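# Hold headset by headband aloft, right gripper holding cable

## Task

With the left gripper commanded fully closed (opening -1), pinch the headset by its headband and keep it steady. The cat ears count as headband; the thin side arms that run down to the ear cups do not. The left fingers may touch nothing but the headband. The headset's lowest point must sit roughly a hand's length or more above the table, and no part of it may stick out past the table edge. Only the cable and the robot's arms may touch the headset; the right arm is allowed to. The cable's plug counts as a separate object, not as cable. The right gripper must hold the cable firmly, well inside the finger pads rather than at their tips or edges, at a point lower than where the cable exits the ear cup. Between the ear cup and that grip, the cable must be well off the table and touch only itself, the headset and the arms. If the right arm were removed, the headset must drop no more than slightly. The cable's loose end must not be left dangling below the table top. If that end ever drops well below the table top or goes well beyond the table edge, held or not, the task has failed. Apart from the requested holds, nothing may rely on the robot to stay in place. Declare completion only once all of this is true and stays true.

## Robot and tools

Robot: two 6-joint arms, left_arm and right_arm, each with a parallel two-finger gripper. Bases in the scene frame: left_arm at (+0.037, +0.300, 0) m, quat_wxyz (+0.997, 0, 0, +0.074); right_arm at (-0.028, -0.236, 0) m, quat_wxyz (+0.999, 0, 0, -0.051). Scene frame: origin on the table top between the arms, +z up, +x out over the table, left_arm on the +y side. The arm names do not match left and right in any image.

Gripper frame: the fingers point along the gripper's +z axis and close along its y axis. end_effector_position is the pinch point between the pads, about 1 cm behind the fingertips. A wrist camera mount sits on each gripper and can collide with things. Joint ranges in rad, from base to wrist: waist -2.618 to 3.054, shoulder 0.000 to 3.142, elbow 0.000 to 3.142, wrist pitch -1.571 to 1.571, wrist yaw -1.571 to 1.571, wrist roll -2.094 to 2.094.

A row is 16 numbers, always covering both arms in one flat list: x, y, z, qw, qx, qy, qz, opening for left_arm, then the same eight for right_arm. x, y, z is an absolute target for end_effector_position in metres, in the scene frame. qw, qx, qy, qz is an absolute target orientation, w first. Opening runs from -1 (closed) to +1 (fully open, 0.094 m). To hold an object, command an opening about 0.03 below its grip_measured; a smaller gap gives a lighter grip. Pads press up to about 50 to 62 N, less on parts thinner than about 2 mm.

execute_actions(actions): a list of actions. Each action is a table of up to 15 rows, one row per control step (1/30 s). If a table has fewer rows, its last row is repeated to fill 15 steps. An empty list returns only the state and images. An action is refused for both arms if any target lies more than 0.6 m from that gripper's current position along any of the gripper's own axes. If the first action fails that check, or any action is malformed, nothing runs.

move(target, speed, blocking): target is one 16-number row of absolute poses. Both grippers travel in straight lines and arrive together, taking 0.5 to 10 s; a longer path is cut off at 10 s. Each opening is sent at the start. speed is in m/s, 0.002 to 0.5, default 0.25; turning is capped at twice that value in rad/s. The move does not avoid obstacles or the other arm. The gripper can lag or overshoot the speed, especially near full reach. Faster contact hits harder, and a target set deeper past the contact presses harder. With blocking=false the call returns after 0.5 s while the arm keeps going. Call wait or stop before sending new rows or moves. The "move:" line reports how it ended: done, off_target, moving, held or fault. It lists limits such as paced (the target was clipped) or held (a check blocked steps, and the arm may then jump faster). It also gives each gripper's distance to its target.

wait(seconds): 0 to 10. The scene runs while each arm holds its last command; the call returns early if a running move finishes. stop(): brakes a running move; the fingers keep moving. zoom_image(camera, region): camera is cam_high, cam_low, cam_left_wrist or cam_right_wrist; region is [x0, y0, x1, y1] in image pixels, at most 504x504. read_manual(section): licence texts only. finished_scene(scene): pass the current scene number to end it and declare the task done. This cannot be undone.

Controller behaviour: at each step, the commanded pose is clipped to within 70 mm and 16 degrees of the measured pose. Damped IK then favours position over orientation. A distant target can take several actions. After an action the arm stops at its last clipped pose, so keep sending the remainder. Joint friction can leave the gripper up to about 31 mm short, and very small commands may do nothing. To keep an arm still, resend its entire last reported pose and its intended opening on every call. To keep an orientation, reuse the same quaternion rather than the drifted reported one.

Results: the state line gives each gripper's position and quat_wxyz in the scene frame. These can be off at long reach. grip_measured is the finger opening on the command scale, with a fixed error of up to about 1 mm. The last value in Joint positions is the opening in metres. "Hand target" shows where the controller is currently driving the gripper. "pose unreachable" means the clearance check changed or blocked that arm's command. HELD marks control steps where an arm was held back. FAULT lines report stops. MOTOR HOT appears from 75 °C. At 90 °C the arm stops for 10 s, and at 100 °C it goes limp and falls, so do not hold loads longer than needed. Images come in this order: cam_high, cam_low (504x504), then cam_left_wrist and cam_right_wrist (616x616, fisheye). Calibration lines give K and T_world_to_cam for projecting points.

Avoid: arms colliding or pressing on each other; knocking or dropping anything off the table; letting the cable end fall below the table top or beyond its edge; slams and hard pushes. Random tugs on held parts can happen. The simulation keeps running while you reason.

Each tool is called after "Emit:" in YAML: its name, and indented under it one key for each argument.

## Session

Emit:
execute_actions:
  actions: []

Scene clock: 0.00 s.
left_arm: end_effector_position=(+0.5133, +0.6613, +0.3089) grip_measured=+1.000 end_effector_quat_wxyz=(+0.701, -0.255, +0.631, -0.213) | right_arm: end_effector_position=(+0.4221, +0.0896, +0.1523) grip_measured=+1.000 end_effector_quat_wxyz=(+0.288, -0.253, +0.904, +0.188)
Joint positions: left_arm=[ 0.7    2.053  1.58   0.574  0.756 -0.748  0.094] | right_arm=[ 0.673  2.079  1.827 -0.635 -0.179  0.09   0.094]
Joint velocities: left_arm=[-0.007 -0.007 -0.002 -0.037 -0.081 -0.007  0.   ] | right_arm=[-0.007 -0.002  0.012  0.037  0.051 -0.007  0.   ]
Motor temperatures (°C, as the motors report them): left_arm=[18 27 30 33 22 21] | right_arm=[22 26 26 27 21 20]
Hand target (left_arm): +0.513, +0.661, +0.309; +0.701, -0.255, +0.631, -0.213
Hand target (right_arm): +0.422, +0.090, +0.152; +0.288, -0.253, +0.904, +0.188
camera_calibration (this result's frames):
cam_left_wrist: T_world_to_cam=[[0.0428655, -0.600277, 0.798642, 0.14056], [-0.576144, -0.667923, -0.471102, 0.913769], [0.816223, -0.439939, -0.374477, 0.0932343], [0, 0, 0, 1]] pos_world=[0.444338, 0.73572, 0.353136]
cam_right_wrist: T_world_to_cam=[[0.458179, -0.865218, -0.203642, -0.0928432], [-0.888766, -0.449268, -0.0908423, 0.467634], [-0.0128914, 0.222612, -0.974822, 0.259722], [0, 0, 0, 1]] pos_world=[0.461505, 0.0719465, 0.276757]

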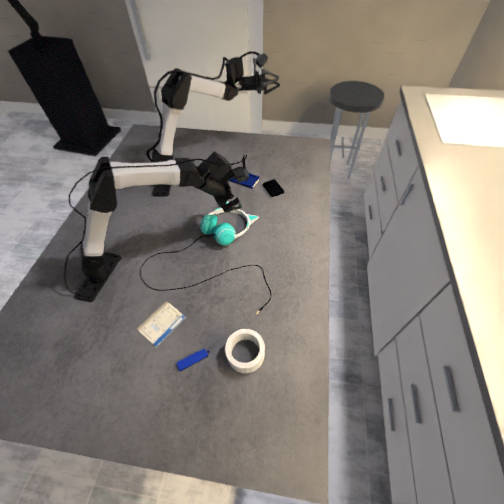

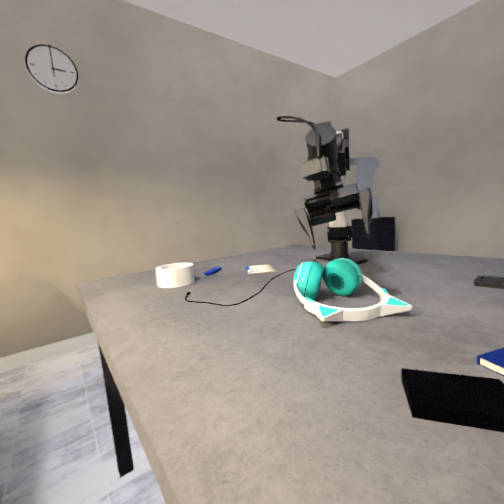

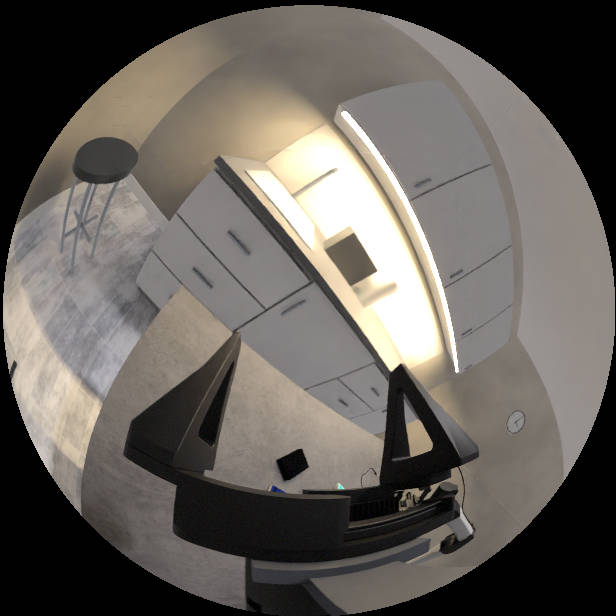

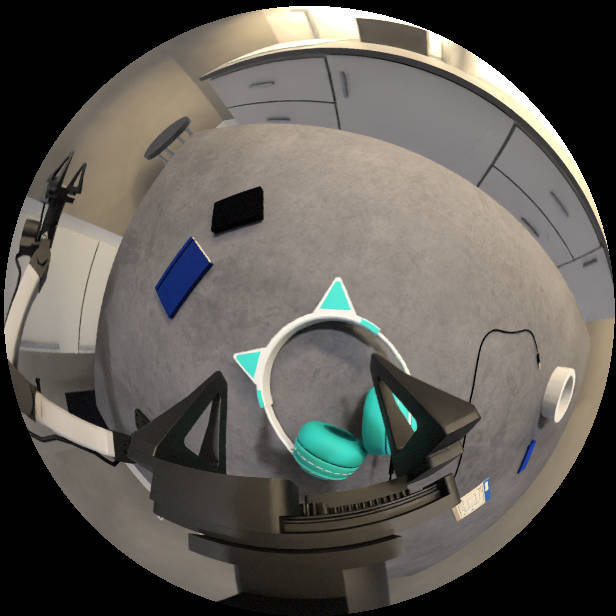

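Emit:
zoom_image:
  camera: "cam_high"
  region: [120, 150, 300, 330]

Region (120, 150, 300, 330) of cam_high's 504x504 image, scaled by 2.800, with more detail than that image has.

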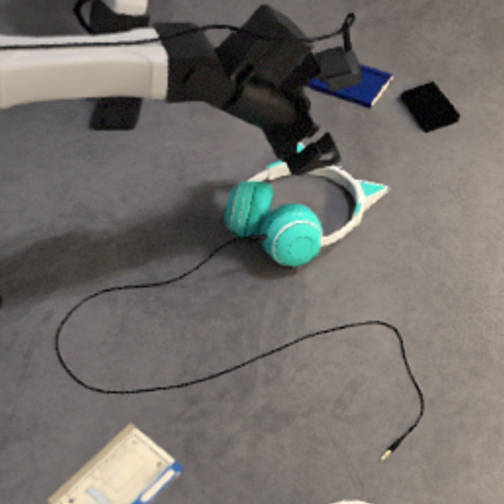

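Emit:
move:
  target: [0.424, 0.14, 0.13, 0, 0.2419, 0.9703, 0, 1, 0.3, -0.25, 0.25, 0.707, 0.0, 0.707, 0.0, 1]
  speed: 0.3

Scene clock: 26.97 s.
left_arm: end_effector_position=(+0.4204, +0.1377, +0.1350) grip_measured=+1.000 end_effector_quat_wxyz=(+0.002, +0.260, +0.966, +0.006) | right_arm: end_effector_position=(+0.3011, -0.2471, +0.2451) grip_measured=+1.000 end_effector_quat_wxyz=(+0.697, -0.002, +0.717, +0.004)
Joint positions: left_arm=[-0.553  2.168  2.123 -1.525 -0.011  0.12   0.094] | right_arm=[ 0.021  0.802  0.357  0.418 -0.089  0.001  0.094]
Joint velocities: left_arm=[ 0.002  0.007 -0.007 -0.037  0.037 -0.066  0.   ] | right_arm=[-0.017  0.012  0.022  0.081  0.022  0.022  0.   ]
Motor temperatures (°C, as the motors report them): left_arm=[18 35 34 36 22 21] | right_arm=[22 33 28 30 21 20]
Hand target (left_arm): +0.421, +0.140, +0.135; -0.003, +0.255, +0.967, +0.012
Hand target (right_arm): +0.298, -0.249, +0.250; +0.708, +0.000, +0.706, +0.003
Off the commanded pose (left_arm): 0.007 m, 2 deg.
Off the commanded pose (right_arm): 0.006 m, 2 deg.
move: done
camera_calibration (this result's frames):
cam_left_wrist: T_world_to_cam=[[-0.276155, -0.959331, -0.0584947, 0.268451], [-0.728974, 0.169403, 0.663249, 0.224368], [-0.626366, 0.225801, -0.746109, 0.438584], [0, 0, 0, 1]] pos_world=[0.512407, 0.120493, 0.194123]
cam_right_wrist: T_world_to_cam=[[-0.0641794, -0.992396, -0.10503, -0.208094], [-0.551531, 0.122986, -0.825038, 0.43703], [0.831682, 0.0049769, -0.555231, 0.0125556], [0, 0, 0, 1]] pos_world=[0.217238, -0.260323, 0.345681]

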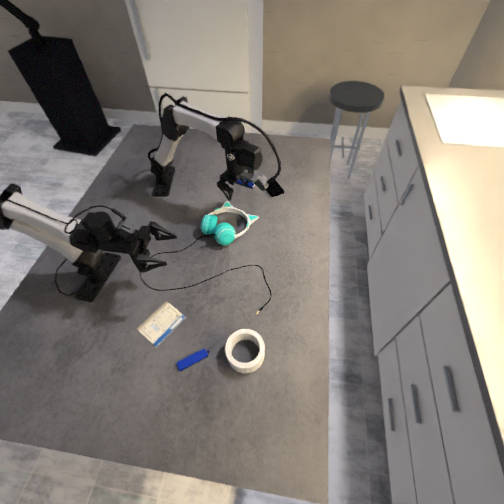

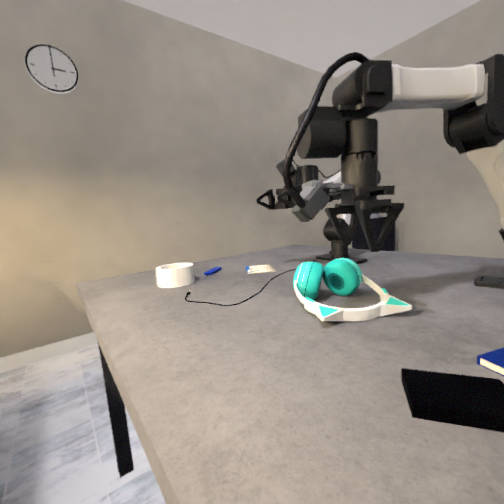

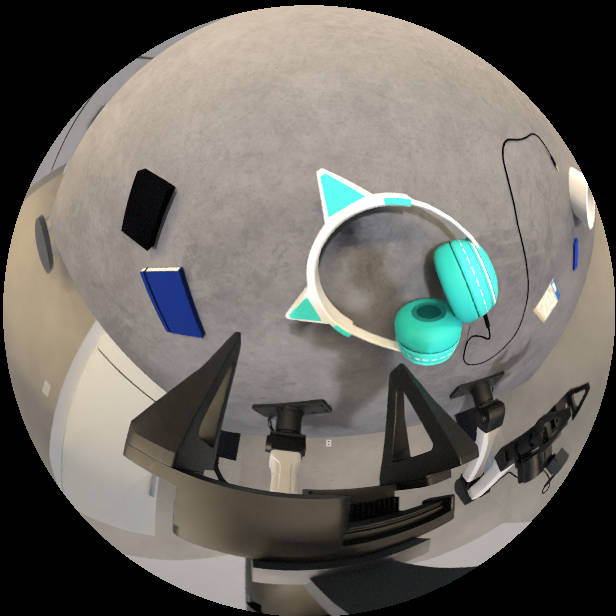

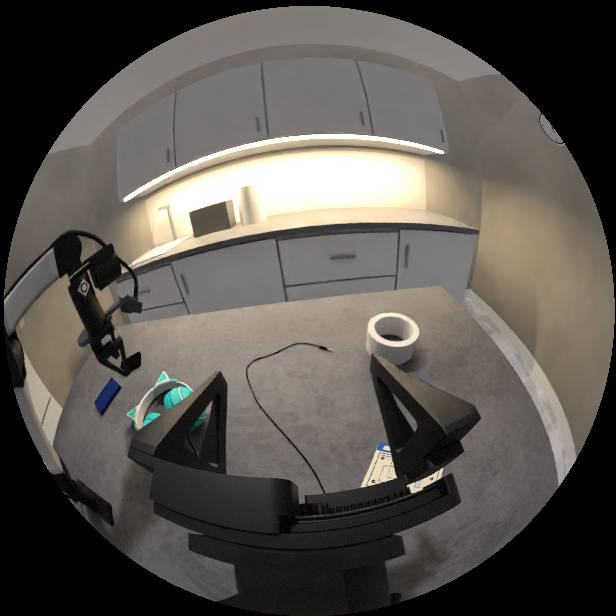

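Emit:
move:
  target: [0.436, 0.149, 0.055, 0, 0.2419, 0.9703, 0, 0.3, 0.3, -0.25, 0.25, 0.707, 0.0, 0.707, 0.0, 1]
  speed: 0.15

Scene clock: 40.57 s.
left_arm: end_effector_position=(+0.4350, +0.1477, +0.0640) grip_measured=+0.302 end_effector_quat_wxyz=(+0.006, +0.242, +0.970, +0.004) | right_arm: end_effector_position=(+0.3011, -0.2470, +0.2455) grip_measured=+1.000 end_effector_quat_wxyz=(+0.698, -0.002, +0.716, +0.004)
Joint positions: left_arm=[-0.517  2.184  1.866 -1.242 -0.009  0.12   0.061] | right_arm=[ 0.021  0.802  0.357  0.42  -0.09   0.001  0.094]
Joint velocities: left_arm=[-0.022  0.002 -0.002  0.022 -0.022 -0.007 -0.   ] | right_arm=[ 0.012 -0.022 -0.012  0.007 -0.051  0.022  0.   ]
Motor temperatures (°C, as the motors report them): left_arm=[18 37 36 34 22 21] | right_arm=[22 31 29 32 21 20]
Hand target (left_arm): +0.434, +0.149, +0.055; -0.001, +0.242, +0.970, -0.000
Hand target (right_arm): +0.300, -0.250, +0.250; +0.707, -0.000, +0.707, +0.000
Off the commanded pose (left_arm): 0.009 m, 1 deg.
Off the commanded pose (right_arm): 0.006 m, 2 deg.
move: done
camera_calibration (this result's frames):
cam_left_wrist: T_world_to_cam=[[-0.240779, -0.968994, -0.0554583, 0.263758], [-0.739814, 0.146245, 0.656724, 0.289018], [-0.628252, 0.199154, -0.752089, 0.397667], [0, 0, 0, 1]] pos_world=[0.527162, 0.134115, 0.123904]
cam_right_wrist: T_world_to_cam=[[-0.0632226, -0.992459, -0.105018, -0.208222], [-0.550054, 0.122455, -0.826102, 0.437091], [0.832732, 0.00553698, -0.553648, 0.0122384], [0, 0, 0, 1]] pos_world=[0.217068, -0.260243, 0.345991]

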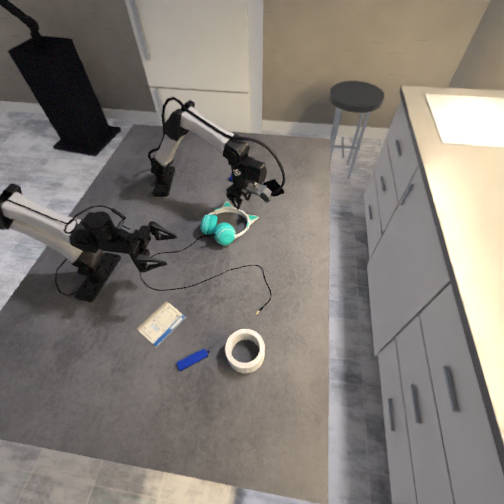

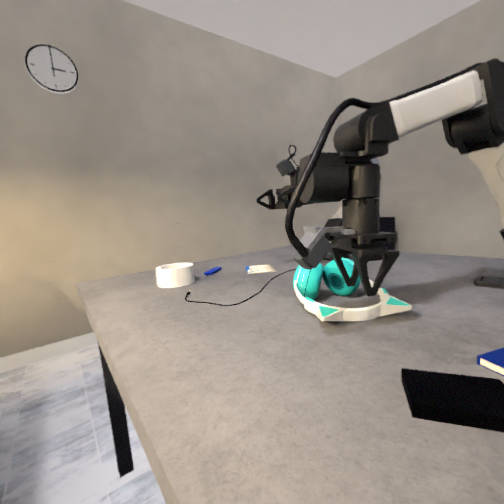

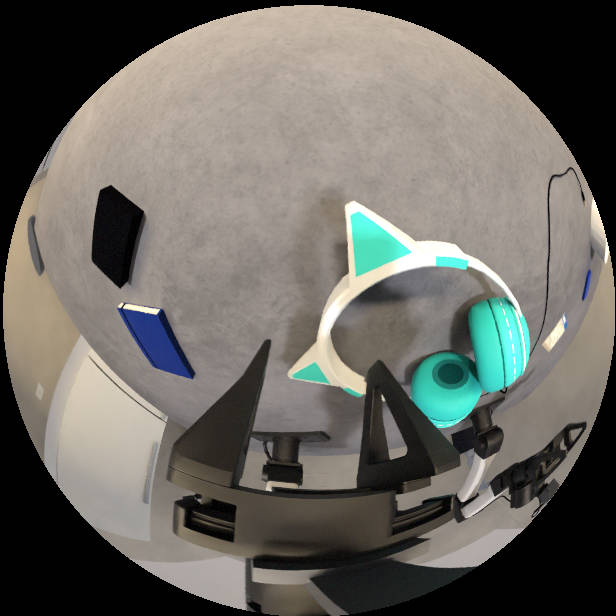

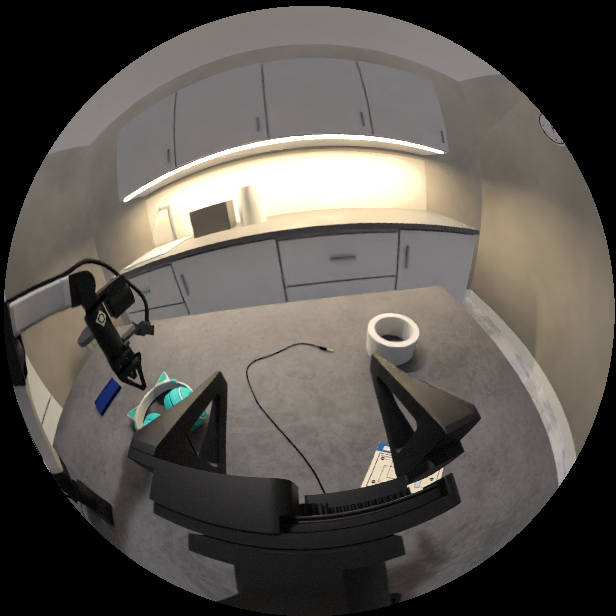

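Emit:
move:
  target: [0.436, 0.149, 0.015, 0, 0.2419, 0.9703, 0, 0.3, 0.3, -0.25, 0.25, 0.707, 0.0, 0.707, 0.0, 1]
  speed: 0.05

Scene clock: 49.37 s.
left_arm: end_effector_position=(+0.4374, +0.1468, +0.0260) grip_measured=+0.302 end_effector_quat_wxyz=(+0.009, +0.242, +0.970, +0.004) | right_arm: end_effector_position=(+0.3011, -0.2470, +0.2455) grip_measured=+1.000 end_effector_quat_wxyz=(+0.698, -0.002, +0.716, +0.004)
Joint positions: left_arm=[-0.517  2.212  1.76  -1.102 -0.009  0.12   0.061] | right_arm=[ 0.021  0.802  0.357  0.42  -0.09   0.001  0.094]
Joint velocities: left_arm=[ 0.007 -0.007  0.002  0.051 -0.022 -0.007  0.   ] | right_arm=[ 0.002  0.002 -0.002 -0.095 -0.022  0.066  0.   ]
Motor temperatures (°C, as the motors report them): left_arm=[18 38 35 33 22 21] | right_arm=[22 30 29 32 21 20]
Hand target (left_arm): +0.435, +0.149, +0.015; -0.000, +0.242, +0.970, -0.000
Hand target (right_arm): +0.300, -0.250, +0.250; +0.707, -0.000, +0.707, -0.000
Off the commanded pose (left_arm): 0.011 m, 1 deg.
Off the commanded pose (right_arm): 0.006 m, 2 deg.
move: off_target (left_arm)
camera_calibration (this result's frames):
cam_left_wrist: T_world_to_cam=[[-0.240485, -0.969108, -0.0547397, 0.261201], [-0.743307, 0.147598, 0.652464, 0.31731], [-0.624229, 0.197596, -0.75584, 0.369287], [0, 0, 0, 1]] pos_world=[0.529193, 0.133328, 0.0863866]
cam_right_wrist: T_world_to_cam=[[-0.0632226, -0.992459, -0.105018, -0.208222], [-0.550054, 0.122455, -0.826102, 0.437091], [0.832732, 0.00553698, -0.553648, 0.0122384], [0, 0, 0, 1]] pos_world=[0.217068, -0.260243, 0.345991]

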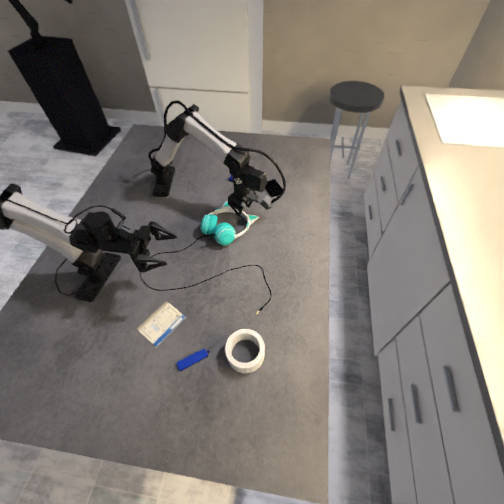

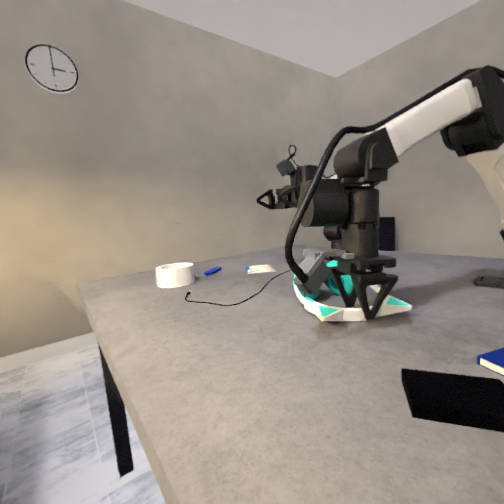

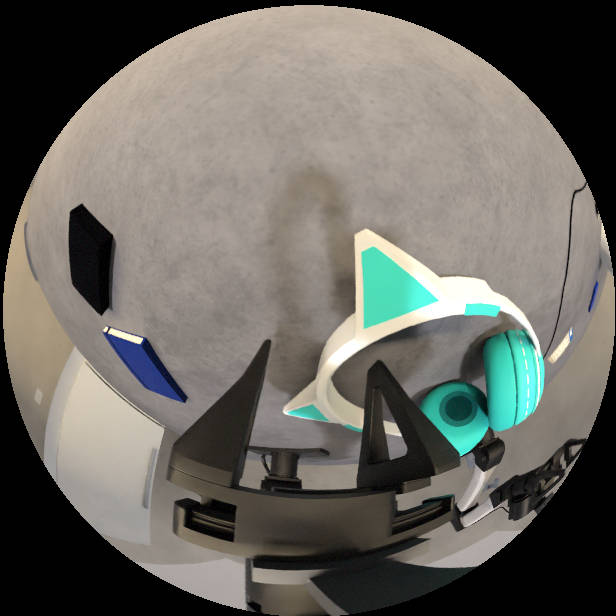

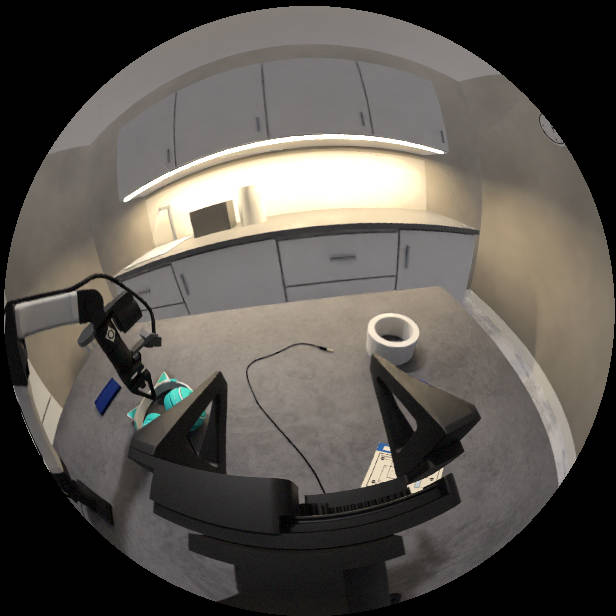

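Close the gripper.

Emit:
move:
  target: [0.437, 0.147, 0.024, 0, 0.2419, 0.9703, 0, -1, 0.3, -0.25, 0.25, 0.707, 0.0, 0.707, 0.0, 1]
  speed: 0.03

Scene clock: 53.83 s.
left_arm: end_effector_position=(+0.4367, +0.1463, +0.0260) grip_measured=-0.851 end_effector_quat_wxyz=(+0.008, +0.243, +0.970, +0.002) | right_arm: end_effector_position=(+0.3011, -0.2470, +0.2455) grip_measured=+1.000 end_effector_quat_wxyz=(+0.698, -0.002, +0.716, +0.004)
Joint positions: left_arm=[-0.517  2.212  1.76  -1.103 -0.006  0.121  0.007] | right_arm=[ 0.021  0.802  0.357  0.42  -0.09   0.001  0.094]
Joint velocities: left_arm=[-0.002  0.012  0.002 -0.022 -0.037  0.007 -0.   ] | right_arm=[ 0.012 -0.012 -0.002  0.022 -0.051  0.037  0.   ]
Motor temperatures (°C, as the motors report them): left_arm=[18 38 35 33 22 21] | right_arm=[22 29 29 33 21 20]
Hand target (left_arm): +0.437, +0.147, +0.024; +0.000, +0.242, +0.970, -0.000
Hand target (right_arm): +0.300, -0.250, +0.250; +0.707, -0.000, +0.707, -0.000
Off the commanded pose (left_arm): 0.002 m, 1 deg.
Off the commanded pose (right_arm): 0.006 m, 2 deg.
move: done
camera_calibration (this result's frames):
cam_left_wrist: T_world_to_cam=[[-0.242163, -0.968842, -0.051974, 0.2612], [-0.741189, 0.150162, 0.654286, 0.31553], [-0.626095, 0.196967, -0.754459, 0.369815], [0, 0, 0, 1]] pos_world=[0.52866, 0.13284, 0.086139]
cam_right_wrist: T_world_to_cam=[[-0.0632226, -0.992459, -0.105018, -0.208222], [-0.550054, 0.122455, -0.826102, 0.437091], [0.832732, 0.00553698, -0.553648, 0.0122384], [0, 0, 0, 1]] pos_world=[0.217068, -0.260243, 0.345991]

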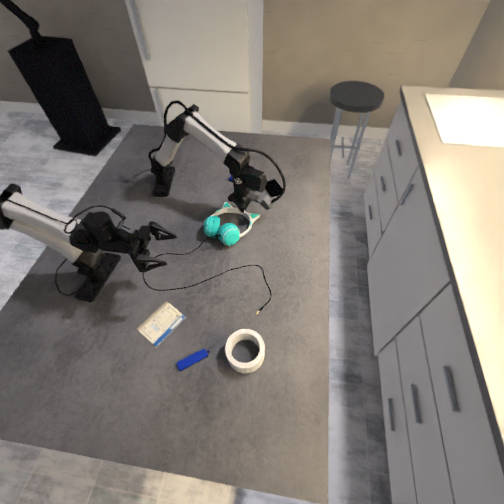

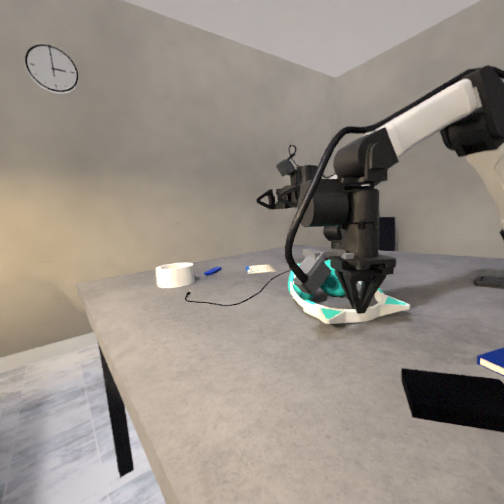

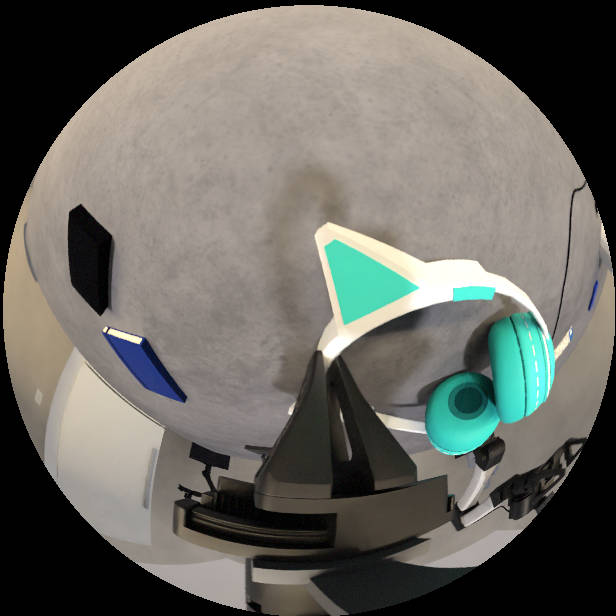

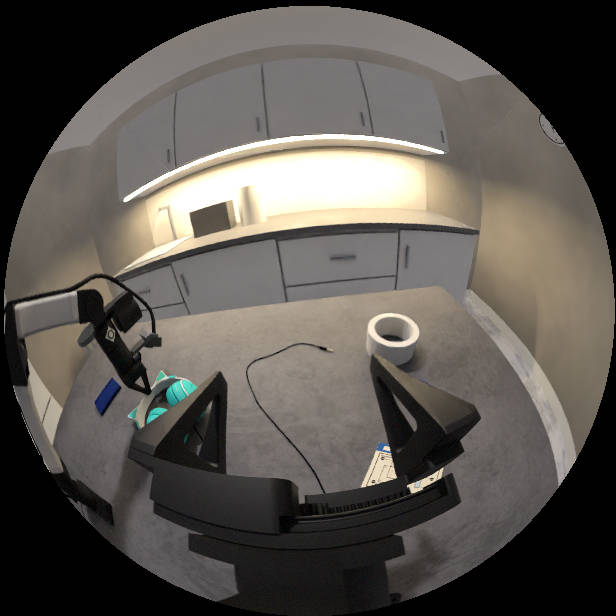

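Emit:
move:
  target: [0.437, 0.147, 0.13, 0, 0.2419, 0.9703, 0, -1, 0.3, -0.25, 0.25, 0.707, 0.0, 0.707, 0.0, 1]
  speed: 0.2

Emit:
move:
  target: [0.36, -0.06, 0.55, 0.660, 0.660, 0.2534, 0.2534, -1, 0.3, -0.25, 0.25, 0.707, 0.0, 0.707, 0.0, 1]
  speed: 0.25

Scene clock: 66.90 s.
left_arm: end_effector_position=(+0.4397, +0.1459, +0.1326) grip_measured=-0.984 end_effector_quat_wxyz=(+0.010, +0.243, +0.970, +0.003) | right_arm: end_effector_position=(+0.3011, -0.2470, +0.2455) grip_measured=+1.000 end_effector_quat_wxyz=(+0.698, -0.002, +0.716, +0.004)
Joint positions: left_arm=[-0.516  2.224  2.205 -1.533 -0.008  0.121  0.001] | right_arm=[ 0.021  0.802  0.357  0.42  -0.09   0.001  0.094]
Joint velocities: left_arm=[-0.002  0.007 -0.007  0.022 -0.007 -0.022 -0.001] | right_arm=[-0.007  0.012 -0.007 -0.037 -0.081  0.022  0.   ]
Motor temperatures (°C, as the motors report them): left_arm=[18 39 36 32 22 21] | right_arm=[22 28 30 33 21 20]
Hand target (left_arm): +0.439, +0.146, +0.130; +0.000, +0.242, +0.970, -0.000
Hand target (right_arm): +0.300, -0.250, +0.250; +0.707, -0.000, +0.707, -0.000
Off the commanded pose (left_arm): 0.004 m, 1 deg.
Off the commanded pose (right_arm): 0.006 m, 2 deg.
move: done
camera_calibration (this result's frames):
cam_left_wrist: T_world_to_cam=[[-0.24117, -0.969013, -0.0533884, 0.266804], [-0.74408, 0.14931, 0.651193, 0.249819], [-0.623043, 0.196773, -0.757032, 0.451293], [0, 0, 0, 1]] pos_world=[0.531405, 0.132434, 0.193207]
cam_right_wrist: T_world_to_cam=[[-0.0632226, -0.992459, -0.105018, -0.208222], [-0.550054, 0.122455, -0.826102, 0.437091], [0.832732, 0.00553698, -0.553648, 0.0122384], [0, 0, 0, 1]] pos_world=[0.217068, -0.260243, 0.345991]

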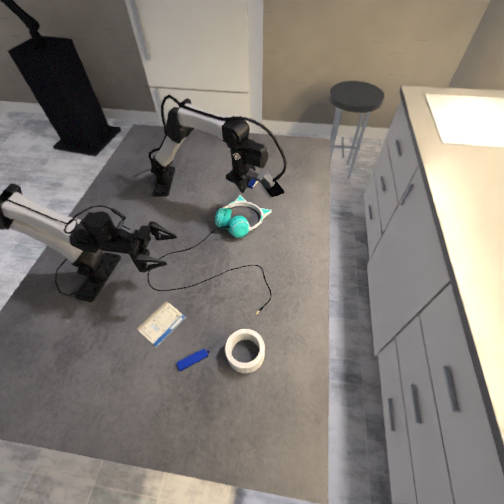

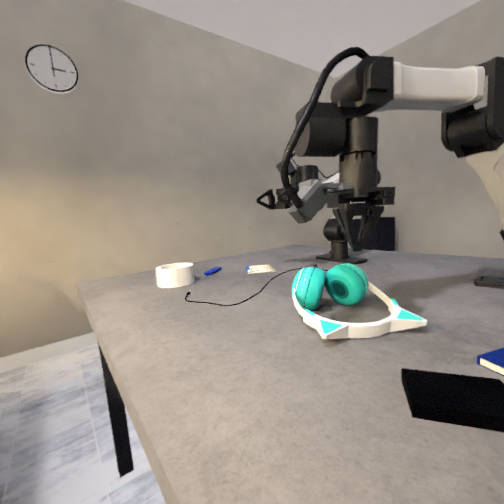

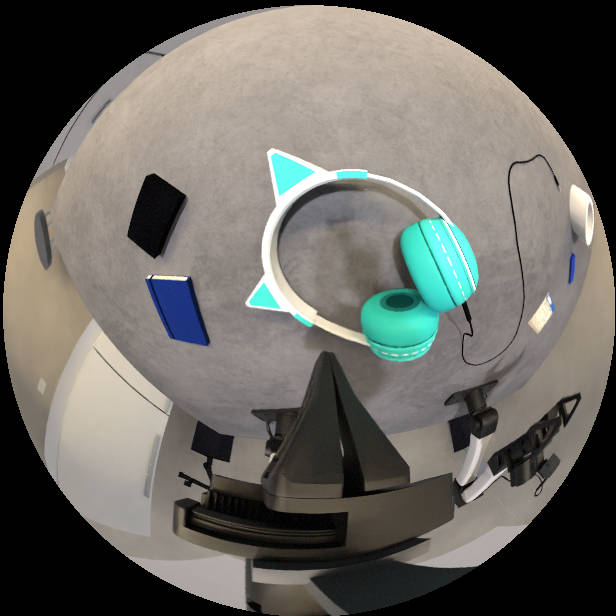

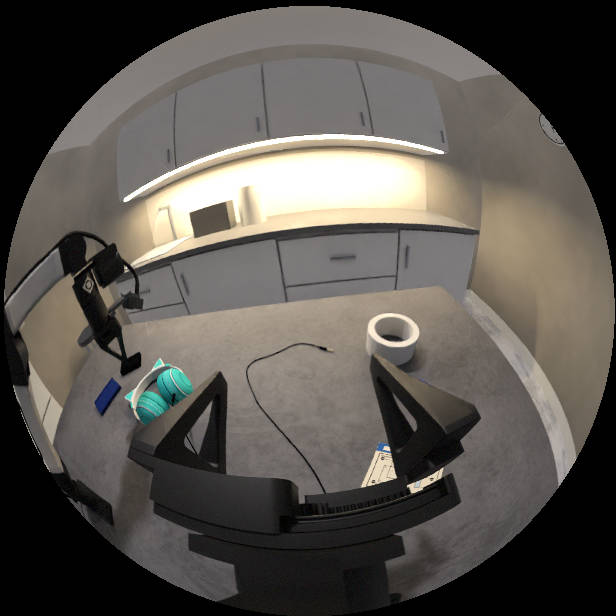

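Scene clock: 72.10 s.
left_arm: end_effector_position=(+0.3631, -0.0637, +0.5473) grip_measured=-0.984 end_effector_quat_wxyz=(+0.658, +0.655, +0.260, +0.266) | right_arm: end_effector_position=(+0.3011, -0.2470, +0.2456) grip_measured=+1.000 end_effector_quat_wxyz=(+0.698, -0.002, +0.716, +0.004)
Joint positions: left_arm=[-1.005  1.712  2.216 -0.497 -0.049  1.577  0.001] | right_arm=[ 0.021  0.802  0.357  0.42  -0.09   0.001  0.094]
Joint velocities: left_arm=[-0.007 -0.002 -0.012  0.037 -0.066 -0.11  -0.001] | right_arm=[-0.027 -0.002  0.002  0.022  0.007 -0.037  0.   ]
Motor temperatures (°C, as the motors report them): left_arm=[18 39 36 33 22 21] | right_arm=[22 28 30 33 21 20]
Hand target (left_arm): +0.367, -0.066, +0.546; +0.656, +0.658, +0.256, +0.267
Hand target (right_arm): +0.300, -0.250, +0.250; +0.707, -0.000, +0.707, -0.000
Off the commanded pose (left_arm): 0.006 m, 2 deg.
Off the commanded pose (right_arm): 0.005 m, 2 deg.
move: done
camera_calibration (this result's frames):
cam_left_wrist: T_world_to_cam=[[-0.133844, -0.202466, -0.970099, 0.579005], [0.0591858, 0.975527, -0.211765, 0.187376], [0.989233, -0.0857597, -0.118586, -0.194107], [0, 0, 0, 1]] pos_world=[0.258424, -0.0822074, 0.578354]
cam_right_wrist: T_world_to_cam=[[-0.0631827, -0.992462, -0.105011, -0.208226], [-0.54974, 0.122429, -0.826315, 0.437121], [0.832943, 0.00551982, -0.553331, 0.0121429], [0, 0, 0, 1]] pos_world=[0.217032, -0.26024, 0.346053]

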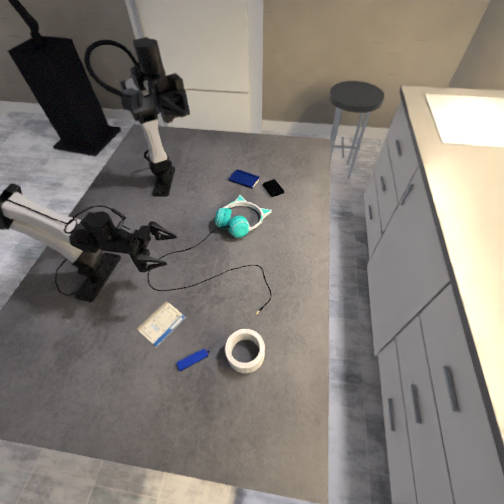

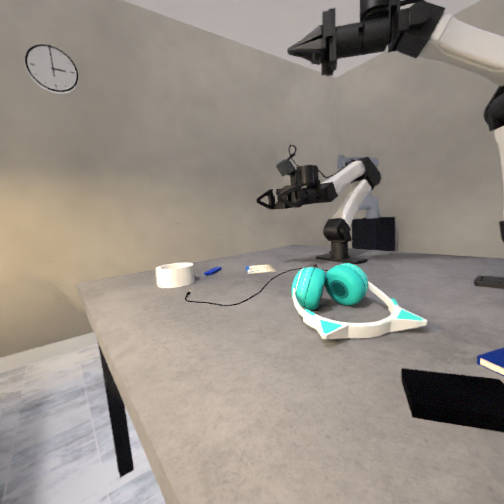

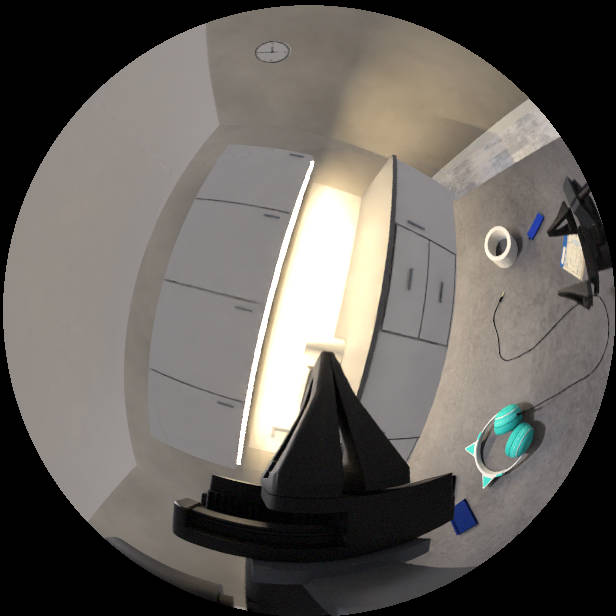

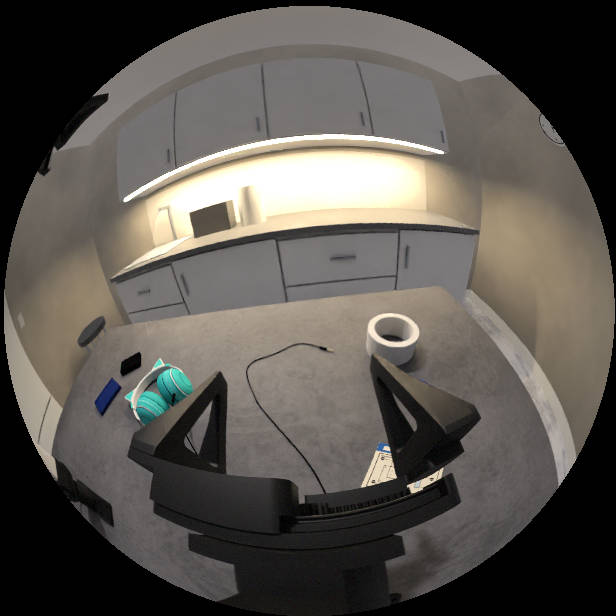

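Emit:
move:
  target: [0.48, 0.19, 0.10, 0, 0.2419, 0.9703, 0, 1, 0.3, -0.25, 0.25, 0.707, 0.0, 0.707, 0.0, 1]
  speed: 0.35

Scene clock: 87.10 s.
left_arm: end_effector_position=(+0.4727, +0.1961, +0.1033) grip_measured=+1.000 end_effector_quat_wxyz=(-0.001, +0.260, +0.966, -0.002) | right_arm: end_effector_position=(+0.3011, -0.2470, +0.2455) grip_measured=+1.000 end_effector_quat_wxyz=(+0.698, -0.002, +0.716, +0.004)
Joint positions: left_arm=[-0.38   2.32   2.249 -1.502  0.004  0.292  0.094] | right_arm=[ 0.021  0.802  0.357  0.42  -0.09   0.001  0.094]
Joint velocities: left_arm=[-0.007  0.007  0.027  0.007  0.007  0.007  0.   ] | right_arm=[-0.007  0.002 -0.007  0.007  0.037 -0.007  0.   ]
Motor temperatures (°C, as the motors report them): left_arm=[19 36 37 35 22 21] | right_arm=[22 27 30 34 21 20]
Hand target (left_arm): +0.472, +0.195, +0.104; -0.006, +0.254, +0.967, -0.007
Hand target (right_arm): +0.300, -0.250, +0.250; +0.707, -0.000, +0.707, -0.000
Off the commanded pose (left_arm): 0.010 m, 2 deg.
Off the commanded pose (right_arm): 0.006 m, 2 deg.
move: done
camera_calibration (this result's frames):
cam_left_wrist: T_world_to_cam=[[-0.276261, -0.960083, -0.0438145, 0.335738], [-0.72286, 0.177525, 0.667801, 0.268751], [-0.633366, 0.216159, -0.743049, 0.439425], [0, 0, 0, 1]] pos_world=[0.565338, 0.179641, 0.161752]
cam_right_wrist: T_world_to_cam=[[-0.0632226, -0.992459, -0.105018, -0.208222], [-0.550054, 0.122455, -0.826102, 0.437091], [0.832732, 0.00553698, -0.553648, 0.0122384], [0, 0, 0, 1]] pos_world=[0.217068, -0.260243, 0.345991]

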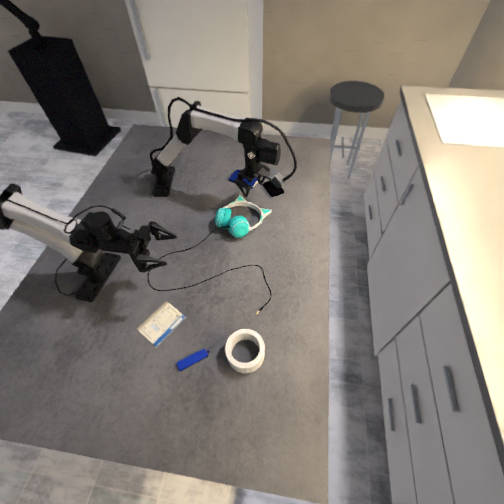

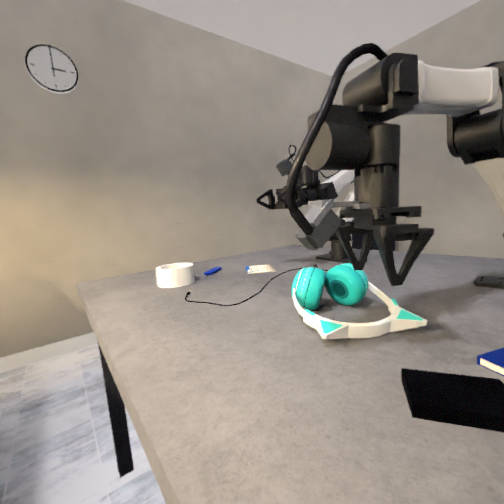

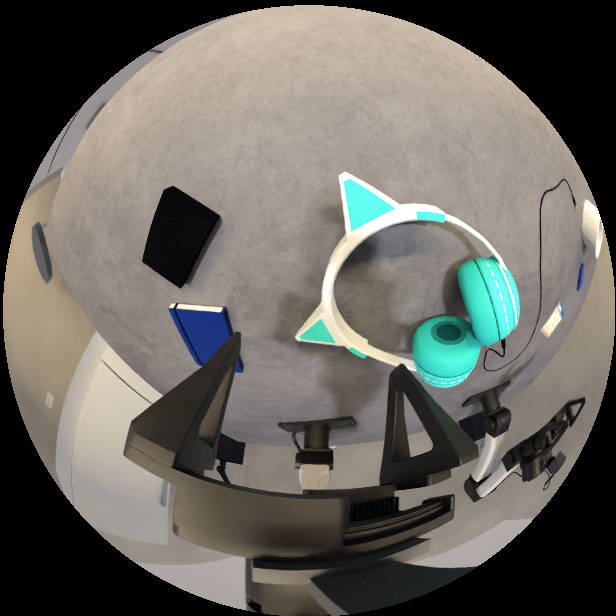

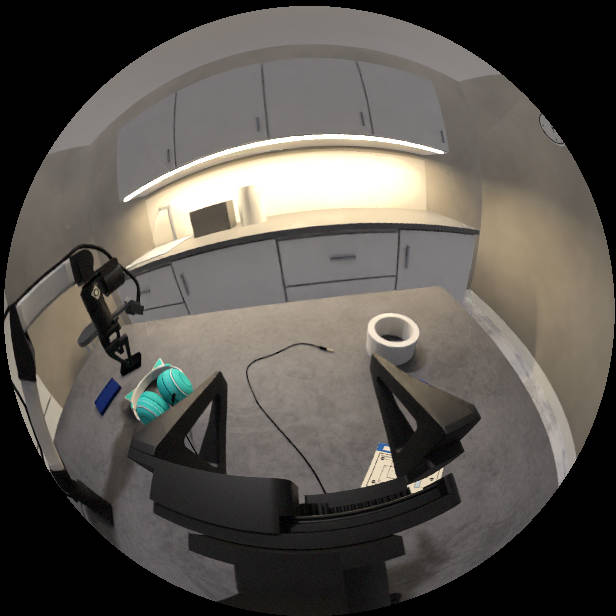

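Emit:
move:
  target: [0.483, 0.192, 0.05, 0, 0.2419, 0.9703, 0, 0.3, 0.3, -0.25, 0.25, 0.707, 0.0, 0.707, 0.0, 1]
  speed: 0.1

Scene clock: 97.07 s.
left_arm: end_effector_position=(+0.4835, +0.1935, +0.0607) grip_measured=+0.302 end_effector_quat_wxyz=(+0.007, +0.244, +0.970, -0.002) | right_arm: end_effector_position=(+0.3011, -0.2470, +0.2455) grip_measured=+1.000 end_effector_quat_wxyz=(+0.698, -0.002, +0.716, +0.004)
Joint positions: left_arm=[-0.38   2.337  2.108 -1.327  0.004  0.26   0.061] | right_arm=[ 0.021  0.802  0.357  0.42  -0.09   0.001  0.094]
Joint velocities: left_arm=[-0.007 -0.022  0.007  0.022  0.007 -0.007 -0.   ] | right_arm=[-0.017 -0.007  0.002 -0.037 -0.037 -0.051  0.   ]
Motor temperatures (°C, as the motors report them): left_arm=[18 38 37 33 22 21] | right_arm=[22 27 31 34 21 20]
Hand target (left_arm): +0.482, +0.192, +0.050; -0.000, +0.242, +0.970, +0.000
Hand target (right_arm): +0.300, -0.250, +0.250; +0.707, -0.000, +0.707, -0.000
Off the commanded pose (left_arm): 0.011 m, 1 deg.
Off the commanded pose (right_arm): 0.006 m, 2 deg.
move: off_target (left_arm)
camera_calibration (this result's frames):
cam_left_wrist: T_world_to_cam=[[-0.244269, -0.96872, -0.0437602, 0.320529], [-0.739163, 0.156795, 0.655021, 0.318039], [-0.627671, 0.192347, -0.754342, 0.417684], [0, 0, 0, 1]] pos_world=[0.575546, 0.180295, 0.12078]
cam_right_wrist: T_world_to_cam=[[-0.0632226, -0.992459, -0.105018, -0.208222], [-0.550054, 0.122455, -0.826102, 0.437091], [0.832732, 0.00553698, -0.553648, 0.0122384], [0, 0, 0, 1]] pos_world=[0.217068, -0.260243, 0.345991]

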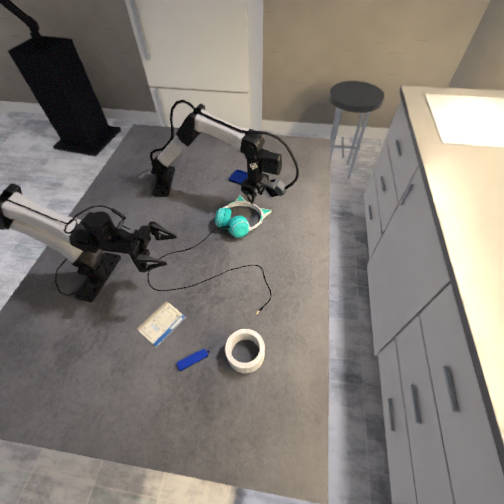

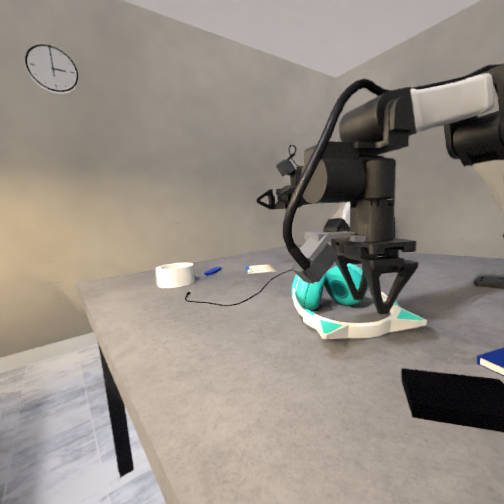

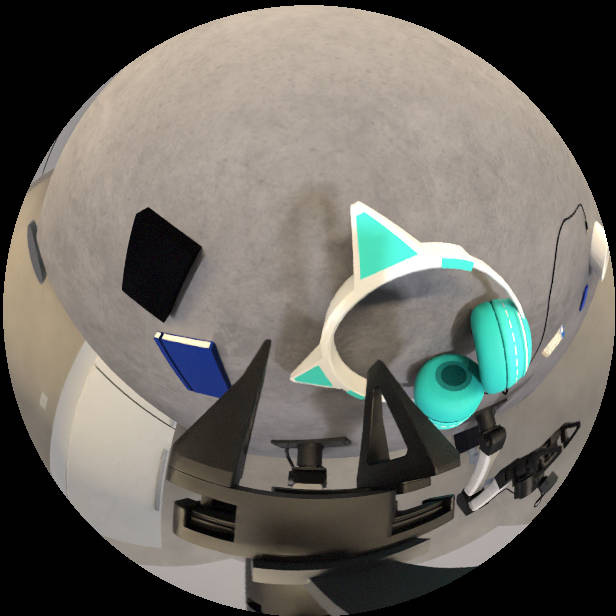

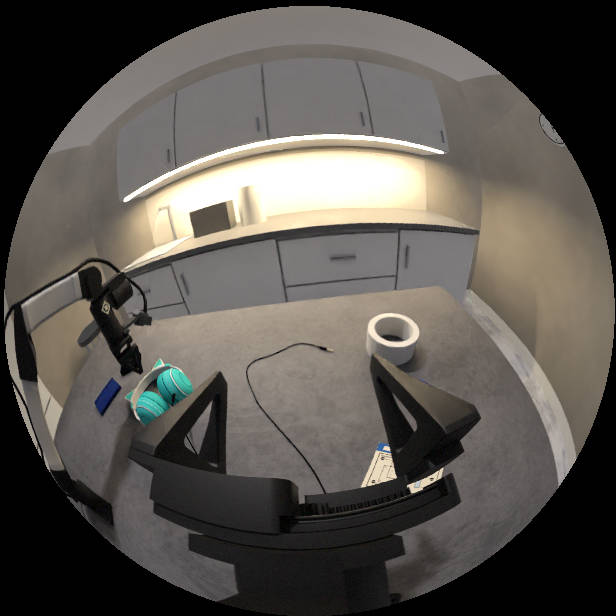

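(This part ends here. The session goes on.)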